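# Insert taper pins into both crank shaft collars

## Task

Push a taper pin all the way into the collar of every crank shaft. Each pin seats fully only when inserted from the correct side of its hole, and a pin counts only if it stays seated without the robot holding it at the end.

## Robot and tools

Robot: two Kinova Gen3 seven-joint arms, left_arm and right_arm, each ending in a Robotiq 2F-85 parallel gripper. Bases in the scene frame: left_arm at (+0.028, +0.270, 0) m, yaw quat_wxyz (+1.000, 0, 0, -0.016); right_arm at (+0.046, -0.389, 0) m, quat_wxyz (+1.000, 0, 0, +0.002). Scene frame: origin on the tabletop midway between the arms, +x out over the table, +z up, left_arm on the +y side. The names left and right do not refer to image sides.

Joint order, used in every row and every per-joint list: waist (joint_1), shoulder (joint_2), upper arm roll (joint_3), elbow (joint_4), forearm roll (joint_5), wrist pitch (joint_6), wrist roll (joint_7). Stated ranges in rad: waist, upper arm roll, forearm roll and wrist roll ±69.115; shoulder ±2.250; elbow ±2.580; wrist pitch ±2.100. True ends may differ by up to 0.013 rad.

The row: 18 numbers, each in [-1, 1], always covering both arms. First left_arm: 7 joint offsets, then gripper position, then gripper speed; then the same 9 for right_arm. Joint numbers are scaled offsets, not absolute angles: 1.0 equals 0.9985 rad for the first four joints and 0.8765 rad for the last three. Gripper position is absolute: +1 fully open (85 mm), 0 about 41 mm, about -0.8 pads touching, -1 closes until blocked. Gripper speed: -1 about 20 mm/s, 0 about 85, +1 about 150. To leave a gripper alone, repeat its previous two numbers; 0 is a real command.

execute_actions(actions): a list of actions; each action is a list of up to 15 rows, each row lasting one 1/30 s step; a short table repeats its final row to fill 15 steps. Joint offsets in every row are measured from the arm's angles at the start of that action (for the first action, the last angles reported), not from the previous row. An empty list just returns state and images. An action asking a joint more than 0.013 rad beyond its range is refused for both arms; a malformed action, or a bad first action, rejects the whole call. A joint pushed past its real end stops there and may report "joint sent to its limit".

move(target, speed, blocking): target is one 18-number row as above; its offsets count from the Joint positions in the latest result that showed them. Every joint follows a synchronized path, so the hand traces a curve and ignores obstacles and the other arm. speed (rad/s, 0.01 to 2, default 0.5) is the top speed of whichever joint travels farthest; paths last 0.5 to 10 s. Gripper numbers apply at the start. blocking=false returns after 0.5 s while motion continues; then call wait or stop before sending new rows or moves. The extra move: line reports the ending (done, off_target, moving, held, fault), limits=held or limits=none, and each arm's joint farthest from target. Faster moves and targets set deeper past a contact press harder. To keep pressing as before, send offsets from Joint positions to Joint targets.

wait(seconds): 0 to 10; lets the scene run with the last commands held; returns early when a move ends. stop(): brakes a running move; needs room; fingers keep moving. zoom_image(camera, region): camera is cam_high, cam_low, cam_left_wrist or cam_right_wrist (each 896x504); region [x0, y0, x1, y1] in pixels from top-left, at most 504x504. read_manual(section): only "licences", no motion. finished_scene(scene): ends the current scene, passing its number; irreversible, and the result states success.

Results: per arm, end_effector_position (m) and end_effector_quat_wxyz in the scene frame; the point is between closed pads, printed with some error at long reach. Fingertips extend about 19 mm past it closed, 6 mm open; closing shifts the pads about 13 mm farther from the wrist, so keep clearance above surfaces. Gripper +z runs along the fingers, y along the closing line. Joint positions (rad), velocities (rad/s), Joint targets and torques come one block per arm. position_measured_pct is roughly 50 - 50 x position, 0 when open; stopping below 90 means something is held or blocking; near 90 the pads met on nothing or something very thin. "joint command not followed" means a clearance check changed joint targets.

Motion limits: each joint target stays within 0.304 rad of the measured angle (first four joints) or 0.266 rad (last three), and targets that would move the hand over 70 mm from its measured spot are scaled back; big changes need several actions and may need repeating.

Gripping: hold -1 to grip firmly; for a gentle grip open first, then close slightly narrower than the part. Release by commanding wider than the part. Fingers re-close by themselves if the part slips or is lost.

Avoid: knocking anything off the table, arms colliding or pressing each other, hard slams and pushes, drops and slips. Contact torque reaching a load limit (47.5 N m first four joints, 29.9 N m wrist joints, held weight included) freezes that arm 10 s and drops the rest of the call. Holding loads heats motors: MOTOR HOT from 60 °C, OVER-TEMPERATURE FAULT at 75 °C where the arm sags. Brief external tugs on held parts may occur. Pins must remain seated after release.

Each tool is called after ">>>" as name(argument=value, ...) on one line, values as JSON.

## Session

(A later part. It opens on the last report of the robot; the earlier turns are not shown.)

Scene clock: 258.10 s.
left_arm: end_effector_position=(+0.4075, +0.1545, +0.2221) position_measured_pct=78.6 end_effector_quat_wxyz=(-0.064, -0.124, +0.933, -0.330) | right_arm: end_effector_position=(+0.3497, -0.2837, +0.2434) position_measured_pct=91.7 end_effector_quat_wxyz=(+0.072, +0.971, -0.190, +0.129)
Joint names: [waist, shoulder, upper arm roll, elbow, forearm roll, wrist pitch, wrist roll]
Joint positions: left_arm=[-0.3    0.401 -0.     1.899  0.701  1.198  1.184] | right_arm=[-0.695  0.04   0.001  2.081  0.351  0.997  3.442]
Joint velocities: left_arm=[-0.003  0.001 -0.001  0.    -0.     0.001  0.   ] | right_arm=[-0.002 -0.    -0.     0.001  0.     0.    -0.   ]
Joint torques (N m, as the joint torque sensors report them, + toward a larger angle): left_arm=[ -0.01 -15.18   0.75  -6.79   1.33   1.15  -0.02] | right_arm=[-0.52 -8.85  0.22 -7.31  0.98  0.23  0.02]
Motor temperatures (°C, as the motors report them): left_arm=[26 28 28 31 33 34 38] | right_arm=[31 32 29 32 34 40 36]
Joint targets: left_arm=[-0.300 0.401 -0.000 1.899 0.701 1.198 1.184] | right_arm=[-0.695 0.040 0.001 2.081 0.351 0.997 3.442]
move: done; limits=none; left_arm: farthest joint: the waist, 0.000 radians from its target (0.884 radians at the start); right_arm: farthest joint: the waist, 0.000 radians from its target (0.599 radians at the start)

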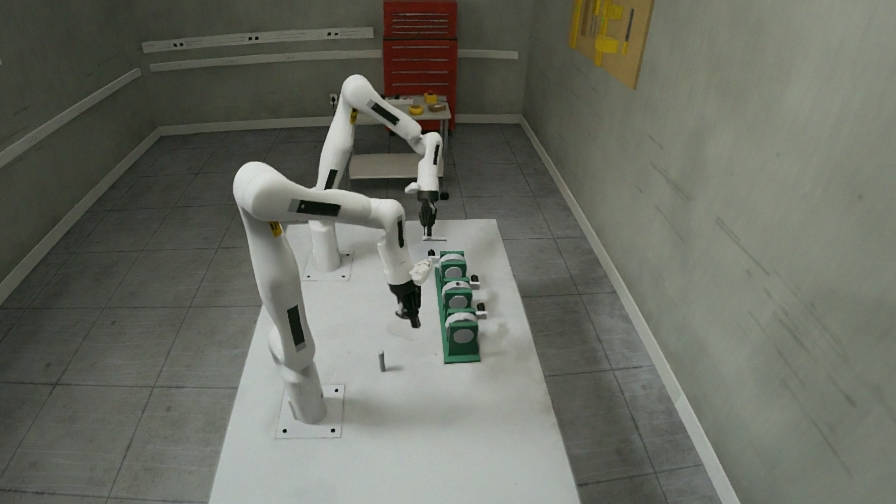

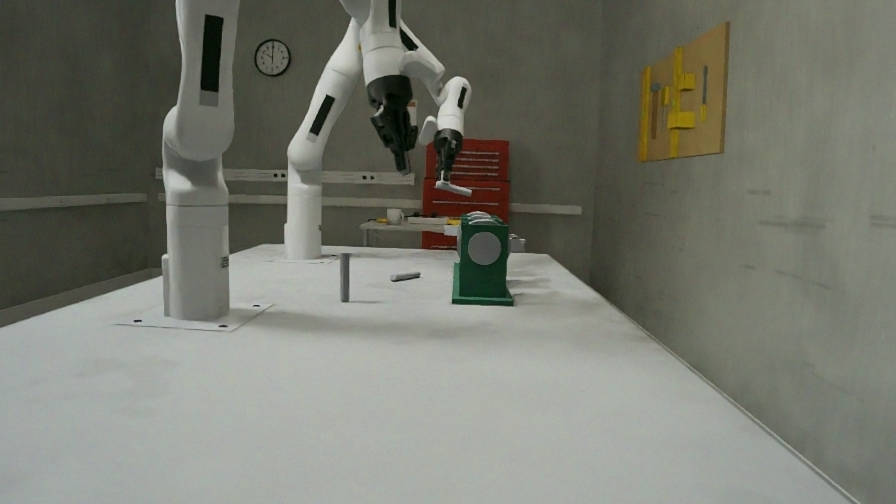

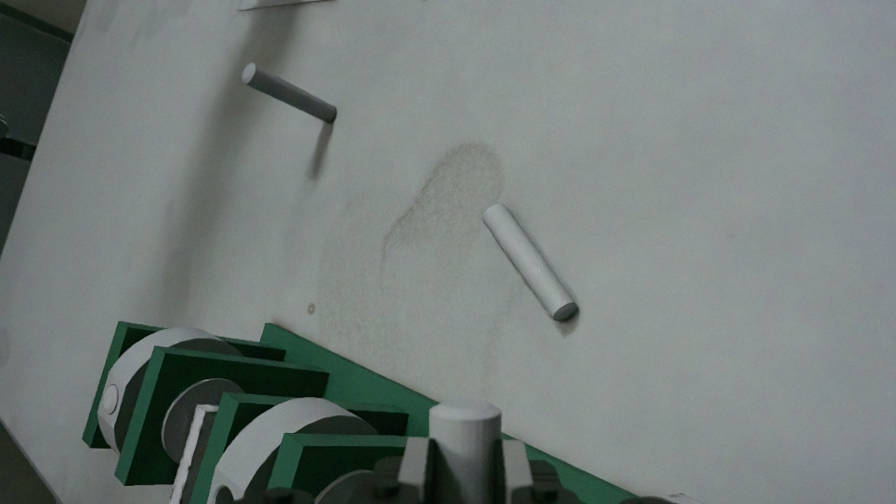

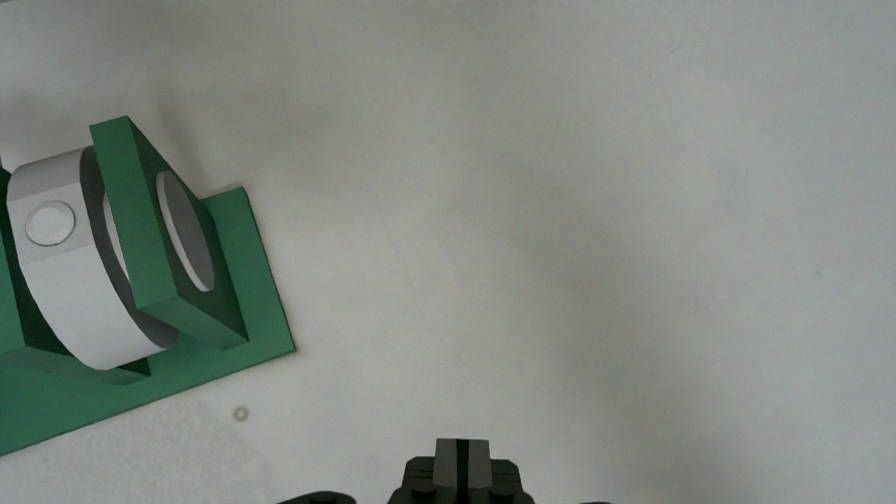

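>>> move(target=[0.05,0.25,0,-0.05,0.871,0.477,0.897,-1,0,-0.6,0.15,0,0.03,0.6,0.171,-0.9,-1,0], speed=0.7)

>>> move(target=[0.102,0.3,0,-0.06,0,0,0,-1,0,-0.386,0.374,0,0.028,0.408,0,-0.686,-1,0], speed=0.6)

Scene clock: 260.17 s.
left_arm: end_effector_position=(+0.4986, +0.0322, +0.3596) position_measured_pct=78.6 end_effector_quat_wxyz=(-0.401, -0.472, +0.540, -0.570) | right_arm: end_effector_position=(+0.3576, -0.1772, +0.2680) position_measured_pct=91.7 end_effector_quat_wxyz=(+0.099, +0.917, -0.119, +0.368)
Joint names: [waist, shoulder, upper arm roll, elbow, forearm roll, wrist pitch, wrist roll]
Joint positions: left_arm=[-0.25   0.65  -0.     1.849  1.465  1.616  1.97 ] | right_arm=[-1.294  0.19   0.001  2.111  0.877  1.147  2.653]
Joint velocities: left_arm=[ 0.  0.  0.  0. -0. -0. -0.] | right_arm=[-0.003 -0.     0.    -0.001  0.    -0.    -0.   ]
Joint torques (N m, as the joint torque sensors report them, + toward a larger angle): left_arm=[ -0.05 -19.02   2.13  -5.64   1.96   2.58  -0.2 ] | right_arm=[ -0.7  -10.67   0.47  -6.37   1.69   1.59   0.02]
Motor temperatures (°C, as the motors report them): left_arm=[26 28 28 31 33 34 38] | right_arm=[31 32 29 32 34 40 36]
Joint targets: left_arm=[-0.250 0.651 -0.000 1.849 1.465 1.616 1.970] | right_arm=[-1.294 0.190 0.001 2.111 0.877 1.147 2.653]
move: done; limits=none; left_arm: farthest joint: the waist, 0.000 radians from its target (0.050 radians at the start); right_arm: farthest joint: the waist, 0.001 radians from its target (0.599 radians at the start)

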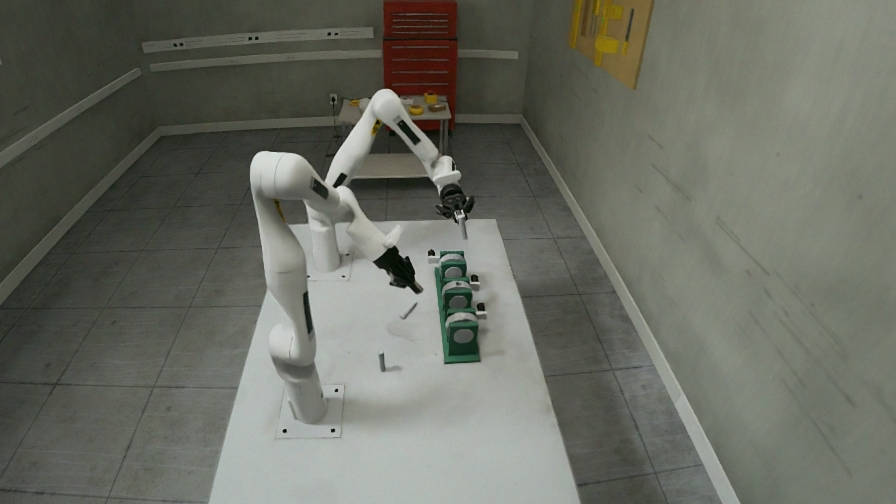

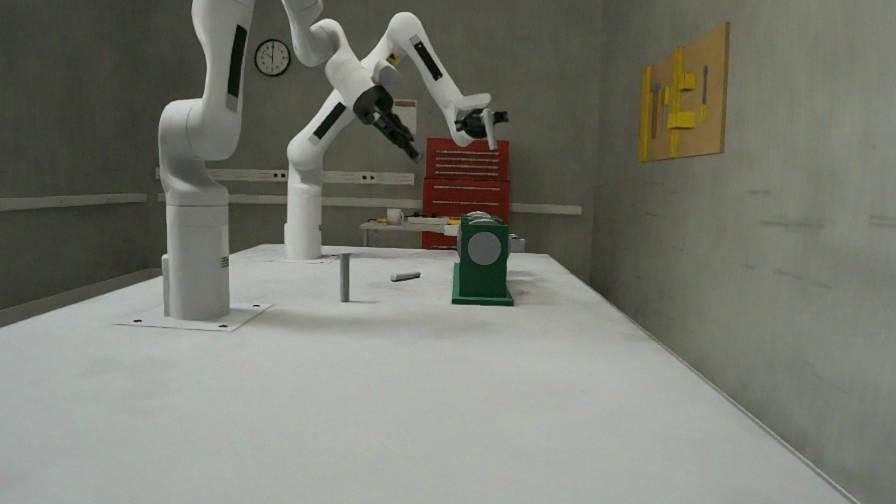

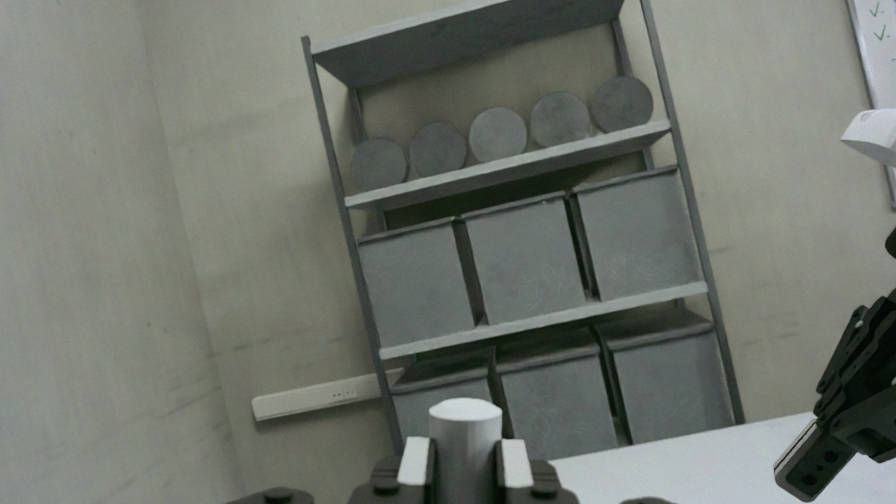

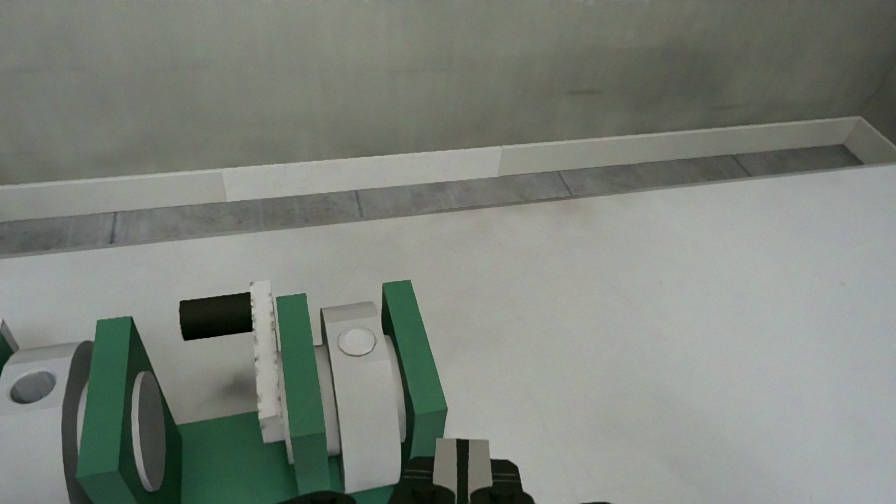

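Scene clock: 261.70 s.
left_arm: end_effector_position=(+0.4931, -0.0120, +0.2405) position_measured_pct=78.6 end_effector_quat_wxyz=(+0.500, +0.500, -0.500, +0.500) | right_arm: end_effector_position=(+0.3002, -0.0300, +0.2007) position_measured_pct=91.7 end_effector_quat_wxyz=(+0.000, +0.866, -0.002, +0.500)
Joint names: [waist, shoulder, upper arm roll, elbow, forearm roll, wrist pitch, wrist roll]
Joint positions: left_arm=[-0.148  0.95  -0.     1.789  1.465  1.616  1.97 ] | right_arm=[-1.679  0.563  0.001  2.139  1.234  1.147  2.052]
Joint velocities: left_arm=[-0.     0.002  0.001 -0.001  0.     0.001 -0.   ] | right_arm=[-0.003  0.001  0.    -0.     0.     0.     0.   ]
Joint torques (N m, as the joint torque sensors report them, + toward a larger angle): left_arm=[ -0.26 -21.13   3.22  -3.64   1.18   2.99  -0.36] | right_arm=[ -0.66 -14.27   1.85  -3.02   1.12   2.25   0.1 ]
Motor temperatures (°C, as the motors report them): left_arm=[26 28 28 31 33 34 38] | right_arm=[31 32 29 32 34 40 36]
Joint targets: left_arm=[-0.148 0.950 -0.000 1.789 1.465 1.616 1.970] | right_arm=[-1.679 0.563 0.001 2.139 1.234 1.147 2.052]
move: done; limits=none; left_arm: farthest joint: the waist, 0.000 radians from its target (0.101 radians at the start); right_arm: farthest joint: the waist, 0.001 radians from its target (0.386 radians at the start)

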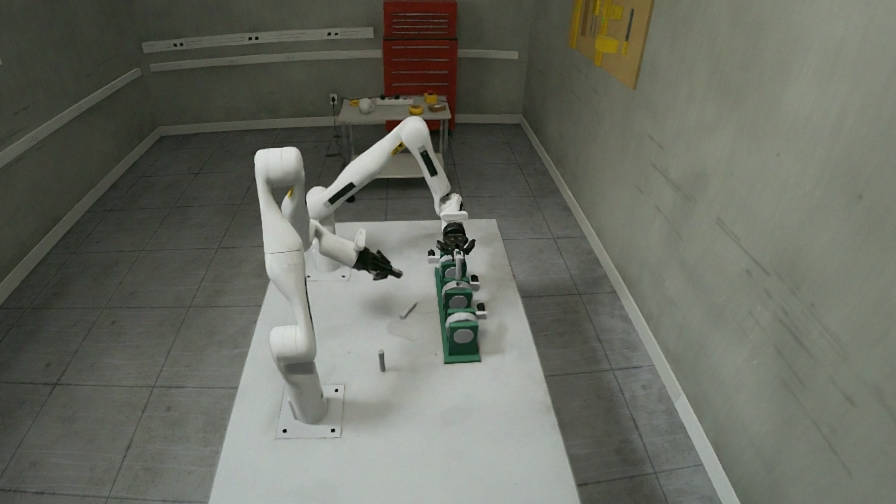

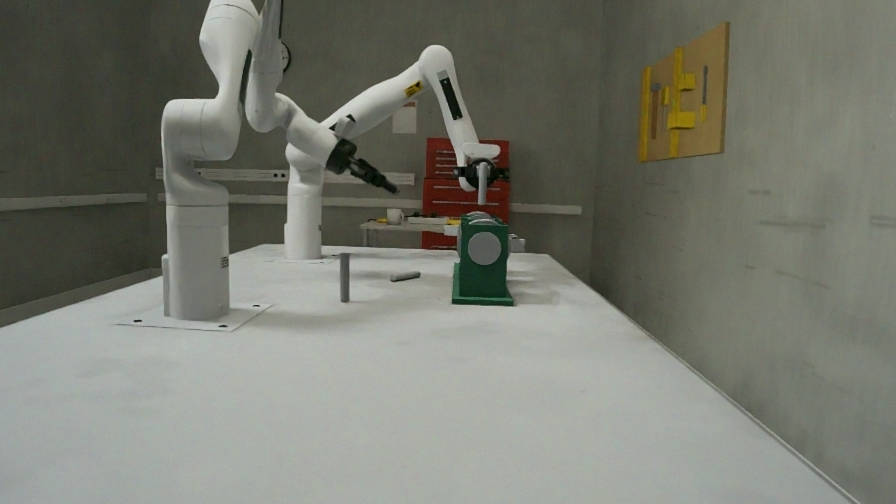

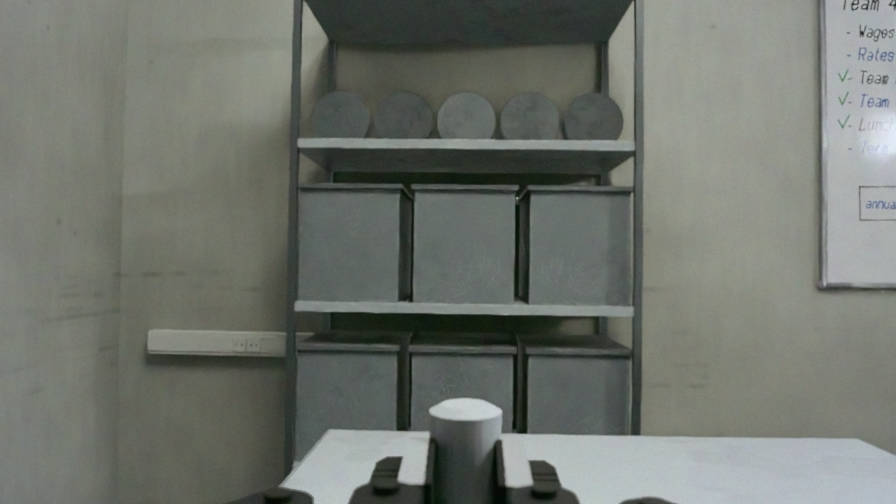

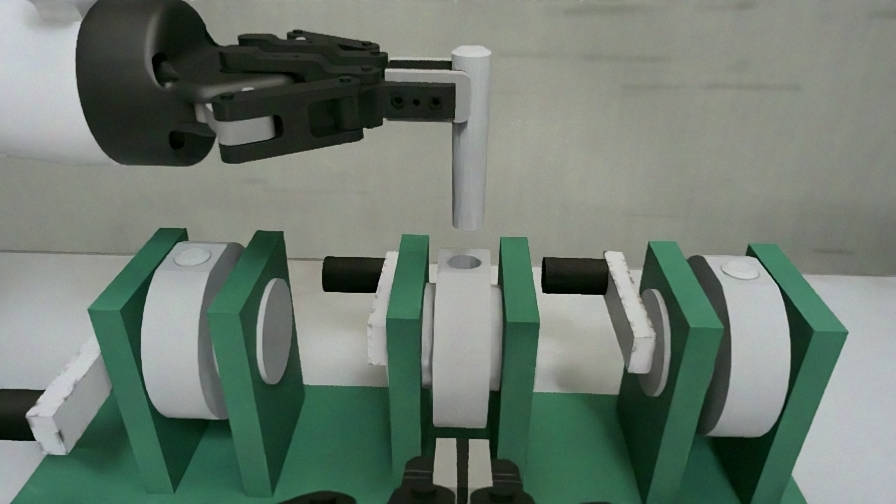

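>>> move(target=[-0.002,0.031,0,-0.0055,-0.0035,-0.003,-0.029,-1,0,0,0,0,0,0,0,0,-1,0], speed=0.08)

>>> zoom_image(camera="cam_right_wrist", region=[400,190,540,300])

>>> zoom_image(camera="cam_low", region=[440,160,530,240])

Scene clock: 262.80 s.
left_arm: end_effector_position=(+0.4931, -0.0111, +0.2266) position_measured_pct=78.6 end_effector_quat_wxyz=(+0.499, +0.500, -0.500, +0.500) | right_arm: end_effector_position=(+0.3002, -0.0300, +0.2007) position_measured_pct=91.7 end_effector_quat_wxyz=(+0.000, +0.866, -0.002, +0.500)
Joint names: [waist, shoulder, upper arm roll, elbow, forearm roll, wrist pitch, wrist roll]
Joint positions: left_arm=[-0.15   0.981 -0.     1.784  1.462  1.613  1.944] | right_arm=[-1.679  0.563  0.001  2.139  1.234  1.147  2.052]
Joint velocities: left_arm=[-0.001  0.002 -0.001 -0.    -0.    -0.001  0.   ] | right_arm=[ 0.     0.    -0.001  0.     0.     0.     0.   ]
Joint torques (N m, as the joint torque sensors report them, + toward a larger angle): left_arm=[ -0.45 -21.21   2.74  -3.3    1.16   2.99  -0.22] | right_arm=[  0.06 -15.15   1.7   -3.21   0.97   2.42   0.02]
Motor temperatures (°C, as the motors report them): left_arm=[26 28 28 31 33 34 38] | right_arm=[31 32 29 32 34 40 36]
Joint targets: left_arm=[-0.150 0.981 -0.000 1.784 1.462 1.613 1.944] | right_arm=[-1.679 0.563 0.001 2.139 1.234 1.147 2.052]
move: done; limits=none; left_arm: farthest joint: the waist, 0.000 radians from its target (0.002 radians at the start); right_arm: farthest joint: the waist, 0.000 radians from its target (0.000 radians at the start)

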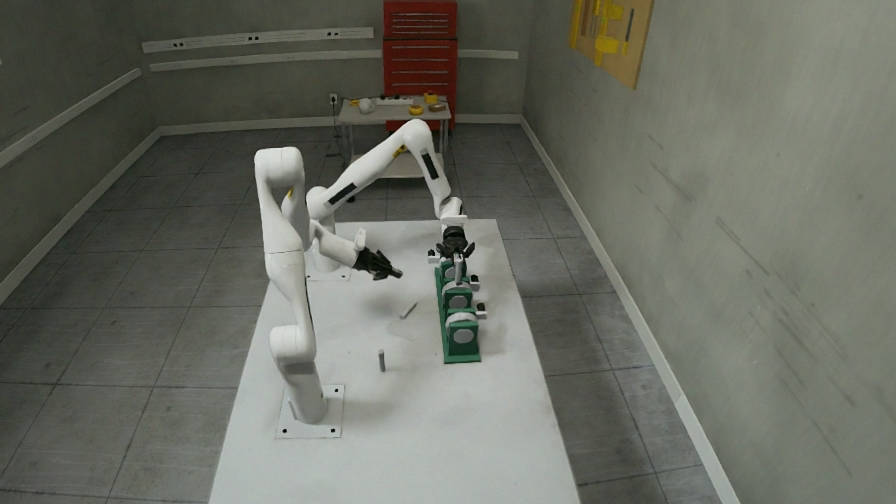

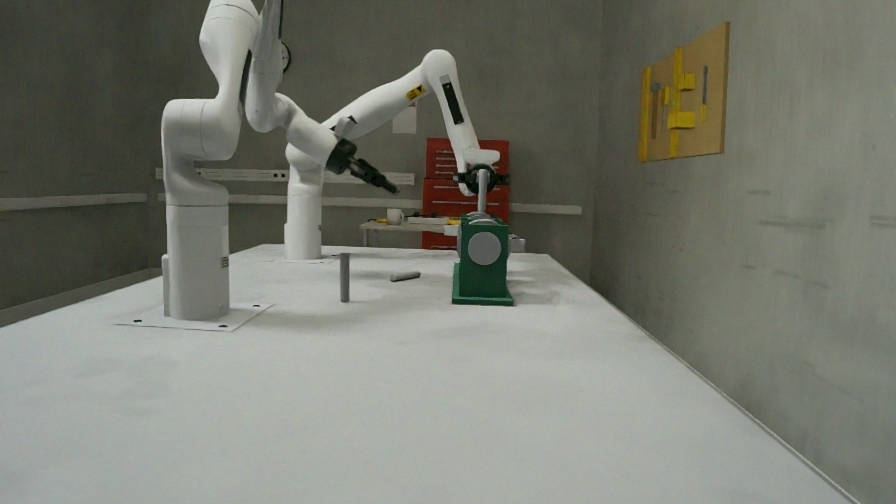

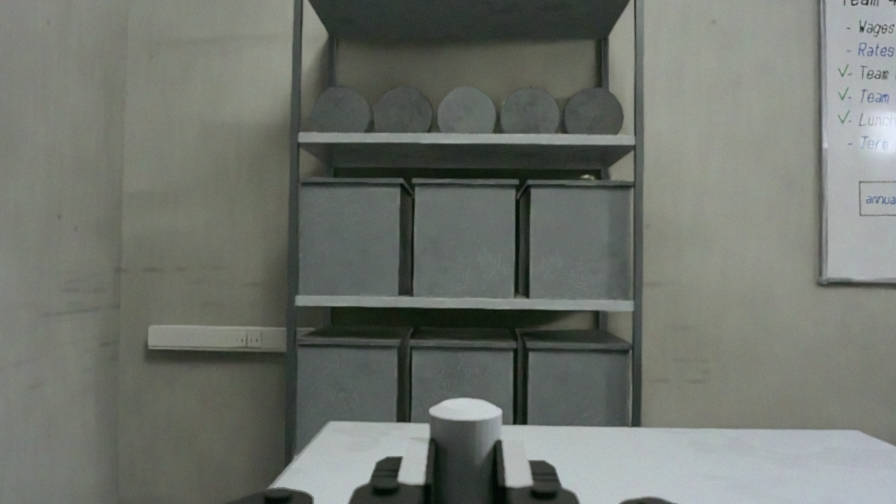

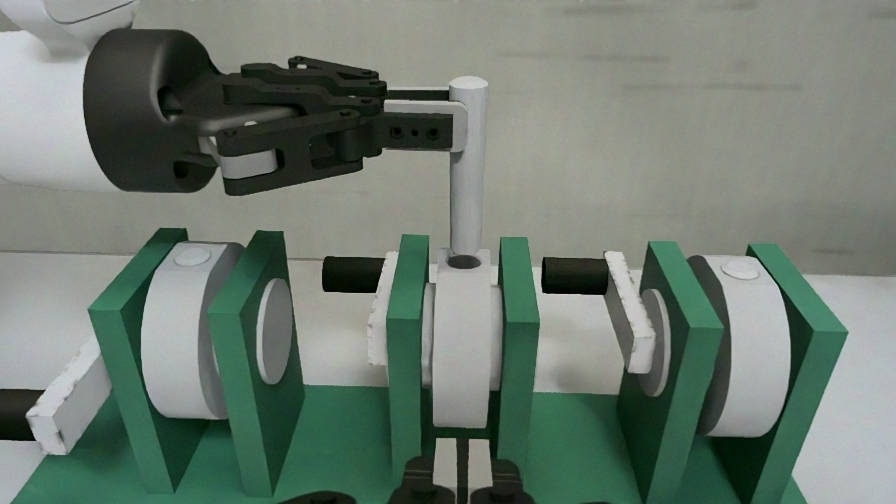

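Region (400, 190, 540, 300) of cam_right_wrist's 896x504 image, scaled by 3.600; it fills the top 396 rows of this view, and the rest is white.

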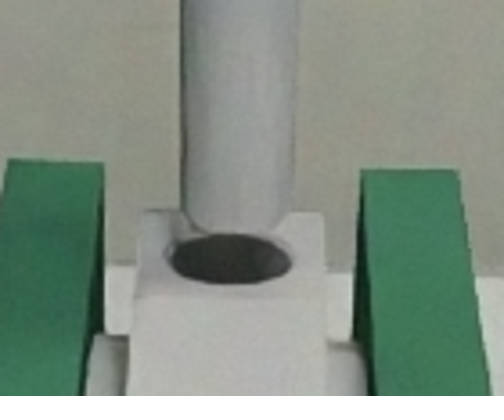

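Region (440, 160, 530, 240) of cam_low's 896x504 image, scaled by 5.600, with more detail than that image has.

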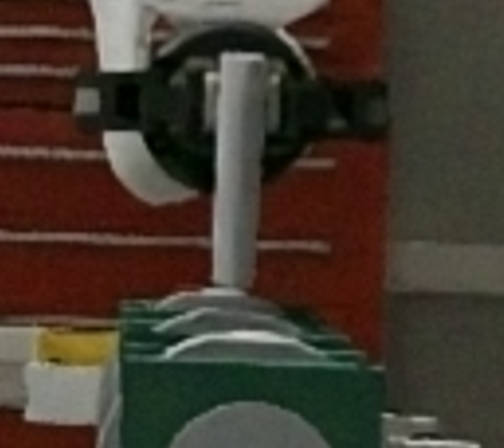

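Another ~0.8 mm +y, descend 10 mm.

>>> move(target=[-0.0018,0.023,0,-0.0048,-0.003,-0.002,-0.021,-1,0,0,0,0,0,0,0,0,-1,0], speed=0.03)

Scene clock: 263.93 s.
left_arm: end_effector_position=(+0.4932, -0.0103, +0.2173) position_measured_pct=78.6 end_effector_quat_wxyz=(+0.499, +0.499, -0.501, +0.501) | right_arm: end_effector_position=(+0.3002, -0.0300, +0.2007) position_measured_pct=91.7 end_effector_quat_wxyz=(+0.000, +0.866, -0.002, +0.500)
Joint names: [waist, shoulder, upper arm roll, elbow, forearm roll, wrist pitch, wrist roll]
Joint positions: left_arm=[-0.152  1.002  0.     1.779  1.46   1.612  1.926] | right_arm=[-1.679  0.563  0.001  2.139  1.234  1.147  2.052]
Joint velocities: left_arm=[-0.001 -0.     0.001 -0.     0.    -0.001 -0.   ] | right_arm=[-0.    -0.    -0.001 -0.003 -0.     0.    -0.   ]
Joint torques (N m, as the joint torque sensors report them, + toward a larger angle): left_arm=[  0.26 -19.59   2.35  -2.43   0.29   2.21   0.03] | right_arm=[ -0.04 -14.82   2.12  -3.15   1.04   2.39   0.09]
Motor temperatures (°C, as the motors report them): left_arm=[26 28 28 31 33 34 38] | right_arm=[31 32 29 32 34 40 36]
Joint targets: left_arm=[-0.152 1.003 -0.000 1.779 1.459 1.611 1.926] | right_arm=[-1.679 0.563 0.001 2.139 1.234 1.147 2.052]
move: done; limits=none; left_arm: farthest joint: the shoulder, 0.002 radians from its target (0.023 radians at the start); right_arm: farthest joint: the waist, 0.000 radians from its target (0.000 radians at the start)

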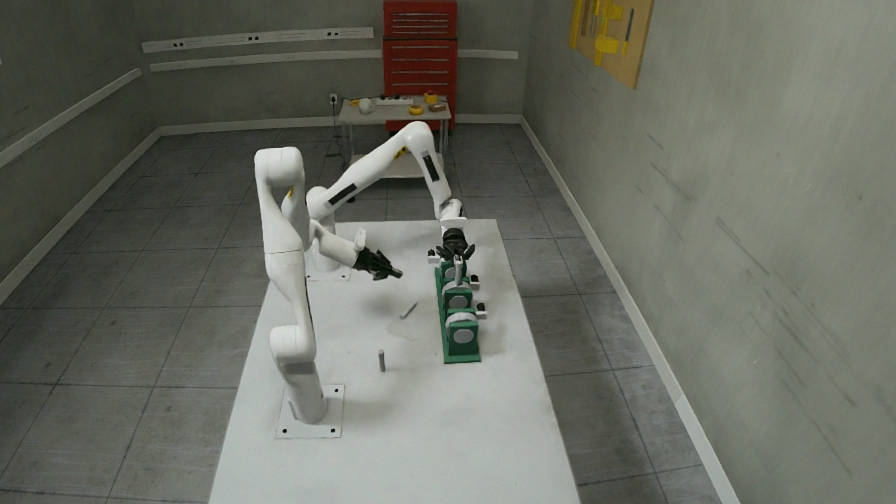

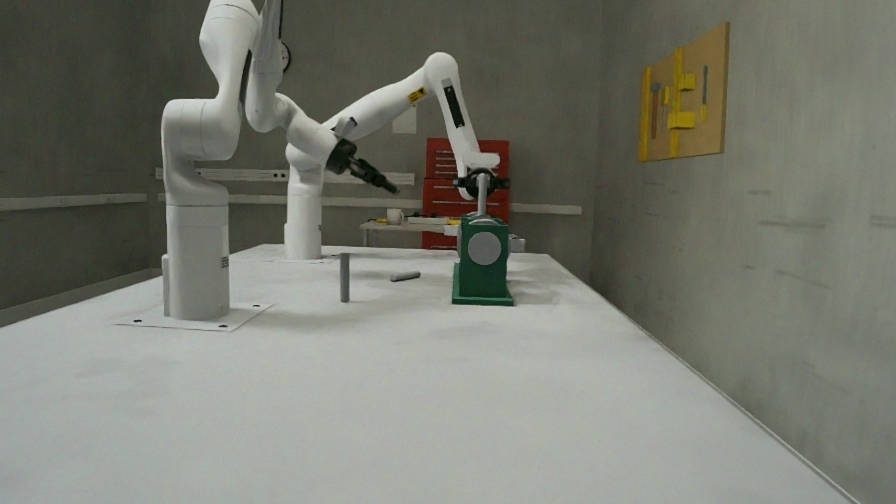

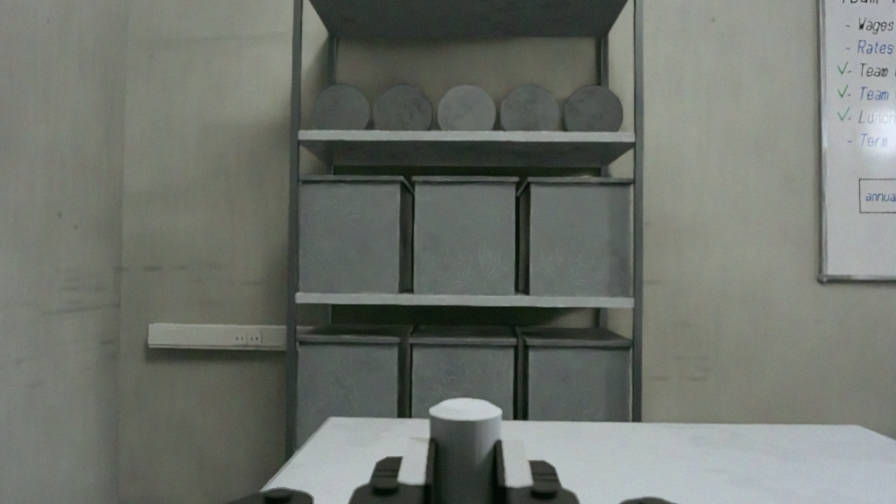

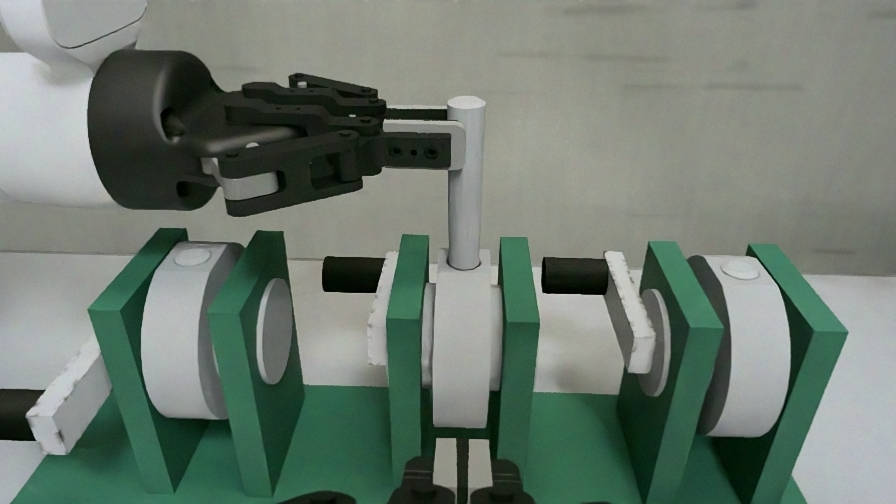

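>>> move(target=[0,0.051,0,-0.013,-0.004,-0.006,-0.037,-1,0,0,0,0,0,0,0,0,-1,0], speed=0.04)

Scene clock: 265.63 s.
left_arm: end_effector_position=(+0.4951, -0.0100, +0.1960) position_measured_pct=78.6 end_effector_quat_wxyz=(+0.498, +0.500, -0.500, +0.502) | right_arm: end_effector_position=(+0.3002, -0.0300, +0.2007) position_measured_pct=91.7 end_effector_quat_wxyz=(+0.000, +0.866, -0.002, +0.500)
Joint names: [waist, shoulder, upper arm roll, elbow, forearm roll, wrist pitch, wrist roll]
Joint positions: left_arm=[-0.153  1.052  0.001  1.763  1.461  1.607  1.893] | right_arm=[-1.679  0.563  0.001  2.139  1.234  1.147  2.052]
Joint velocities: left_arm=[ 0.001  0.001  0.001 -0.001  0.     0.001  0.   ] | right_arm=[-0.    -0.001  0.     0.    -0.    -0.001  0.   ]
Joint torques (N m, as the joint torque sensors report them, + toward a larger angle): left_arm=[  0.24 -19.44   2.16  -0.67  -0.93   3.03  -0.06] | right_arm=[ -0.43 -14.84   1.92  -3.43   1.19   2.36   0.2 ]
Motor temperatures (°C, as the motors report them): left_arm=[26 28 28 31 33 34 38] | right_arm=[31 32 29 32 34 40 36]
Joint targets: left_arm=[-0.152 1.053 0.000 1.766 1.456 1.607 1.894] | right_arm=[-1.679 0.563 0.001 2.139 1.234 1.147 2.052]
move: done; limits=none; left_arm: farthest joint: the forearm roll, 0.004 radians from its target (0.003 radians at the start); right_arm: farthest joint: the waist, 0.000 radians from its target (0.000 radians at the start)

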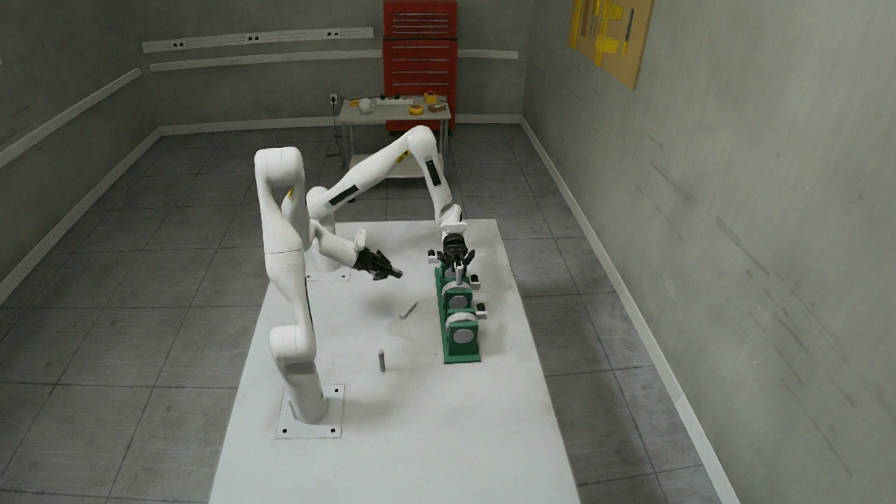

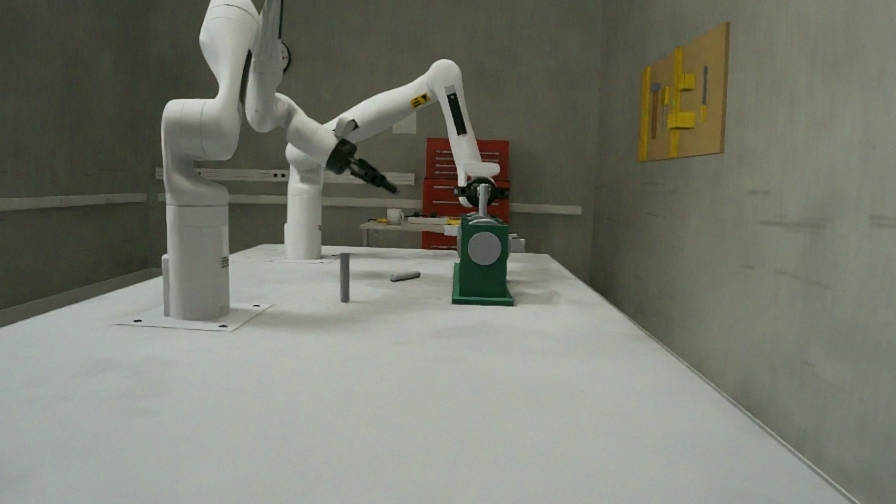

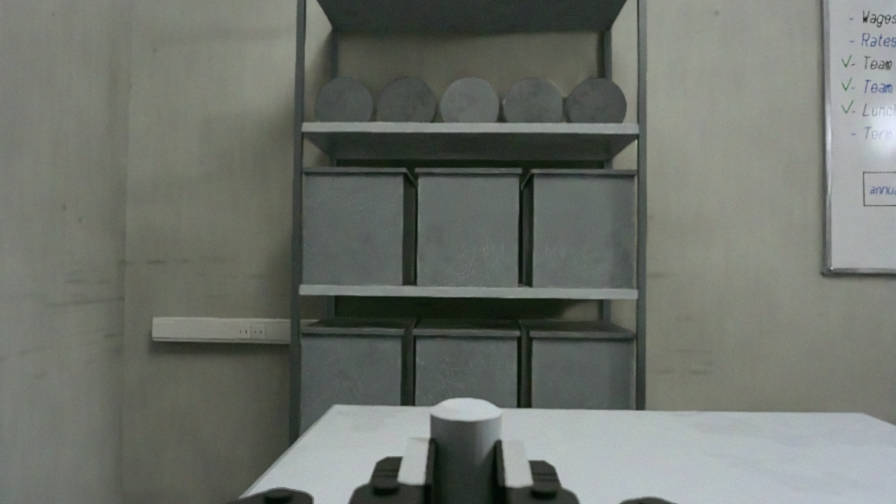

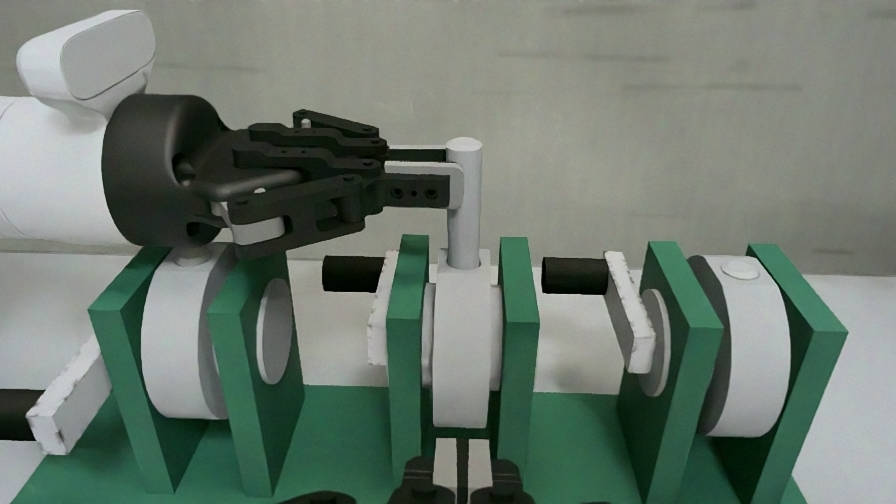

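Release slowly.

>>> move(target=[0,0.008,0,-0.002,0,0,-0.006,-0.35,-1,0,0,0,0,0,0,0,-1,0], speed=0.03)

Scene clock: 266.67 s.
left_arm: end_effector_position=(+0.4950, -0.0100, +0.1927) position_measured_pct=67.5 end_effector_quat_wxyz=(+0.499, +0.500, -0.499, +0.502) | right_arm: end_effector_position=(+0.3002, -0.0300, +0.2007) position_measured_pct=91.7 end_effector_quat_wxyz=(+0.000, +0.866, -0.002, +0.500)
Joint names: [waist, shoulder, upper arm roll, elbow, forearm roll, wrist pitch, wrist roll]
Joint positions: left_arm=[-0.153  1.059  0.001  1.761  1.461  1.607  1.888] | right_arm=[-1.679  0.563  0.001  2.139  1.234  1.147  2.052]
Joint velocities: left_arm=[-0.     0.     0.001  0.    -0.    -0.     0.   ] | right_arm=[-0.     0.001 -0.     0.002 -0.     0.001 -0.   ]
Joint torques (N m, as the joint torque sensors report them, + toward a larger angle): left_arm=[ -0.2  -20.48   2.58  -2.79   1.06   2.58  -0.23] | right_arm=[ -0.08 -14.41   1.52  -3.29   1.12   2.42   0.04]
Motor temperatures (°C, as the motors report them): left_arm=[26 28 28 31 33 34 38] | right_arm=[31 32 29 32 34 40 36]
Joint targets: left_arm=[-0.153 1.059 0.001 1.761 1.461 1.607 1.888] | right_arm=[-1.679 0.563 0.001 2.139 1.234 1.147 2.052]
move: done; limits=none; left_arm: farthest joint: the shoulder, 0.001 radians from its target (0.008 radians at the start); right_arm: farthest joint: the waist, 0.000 radians from its target (0.000 radians at the start)

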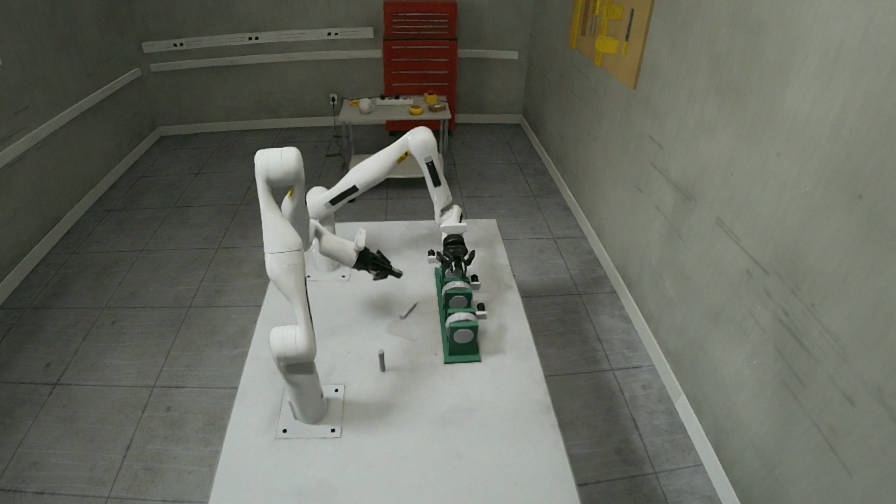

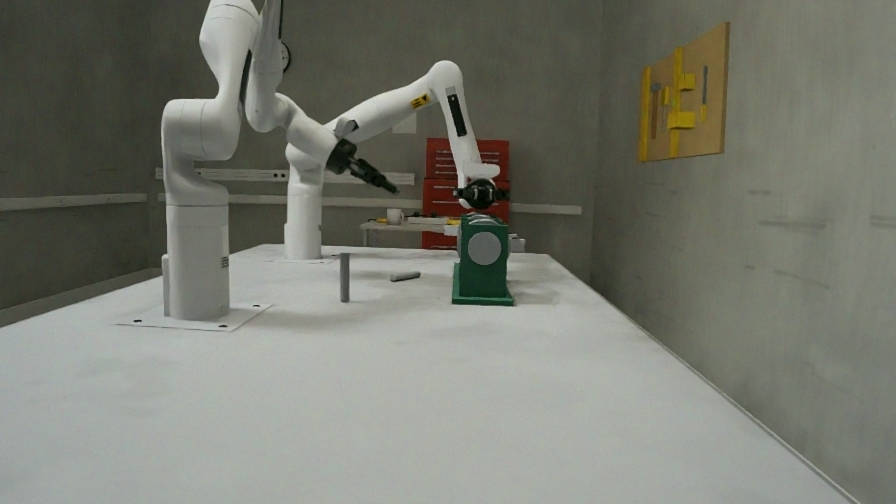

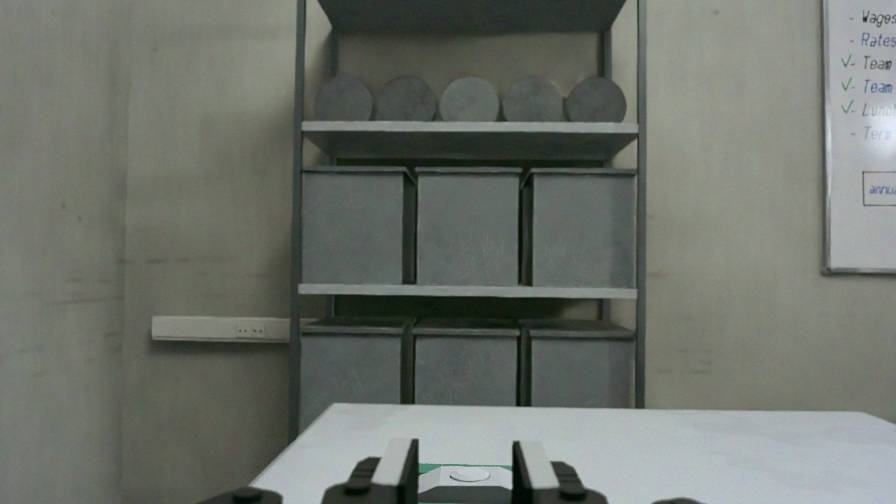

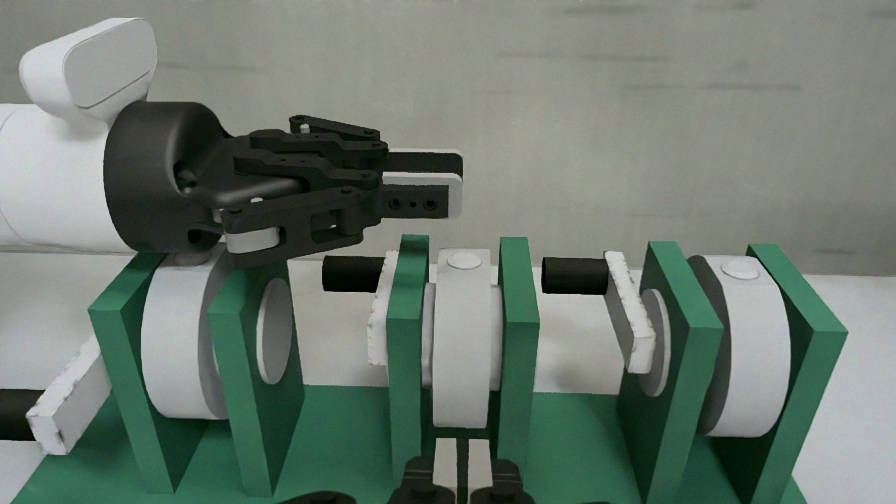

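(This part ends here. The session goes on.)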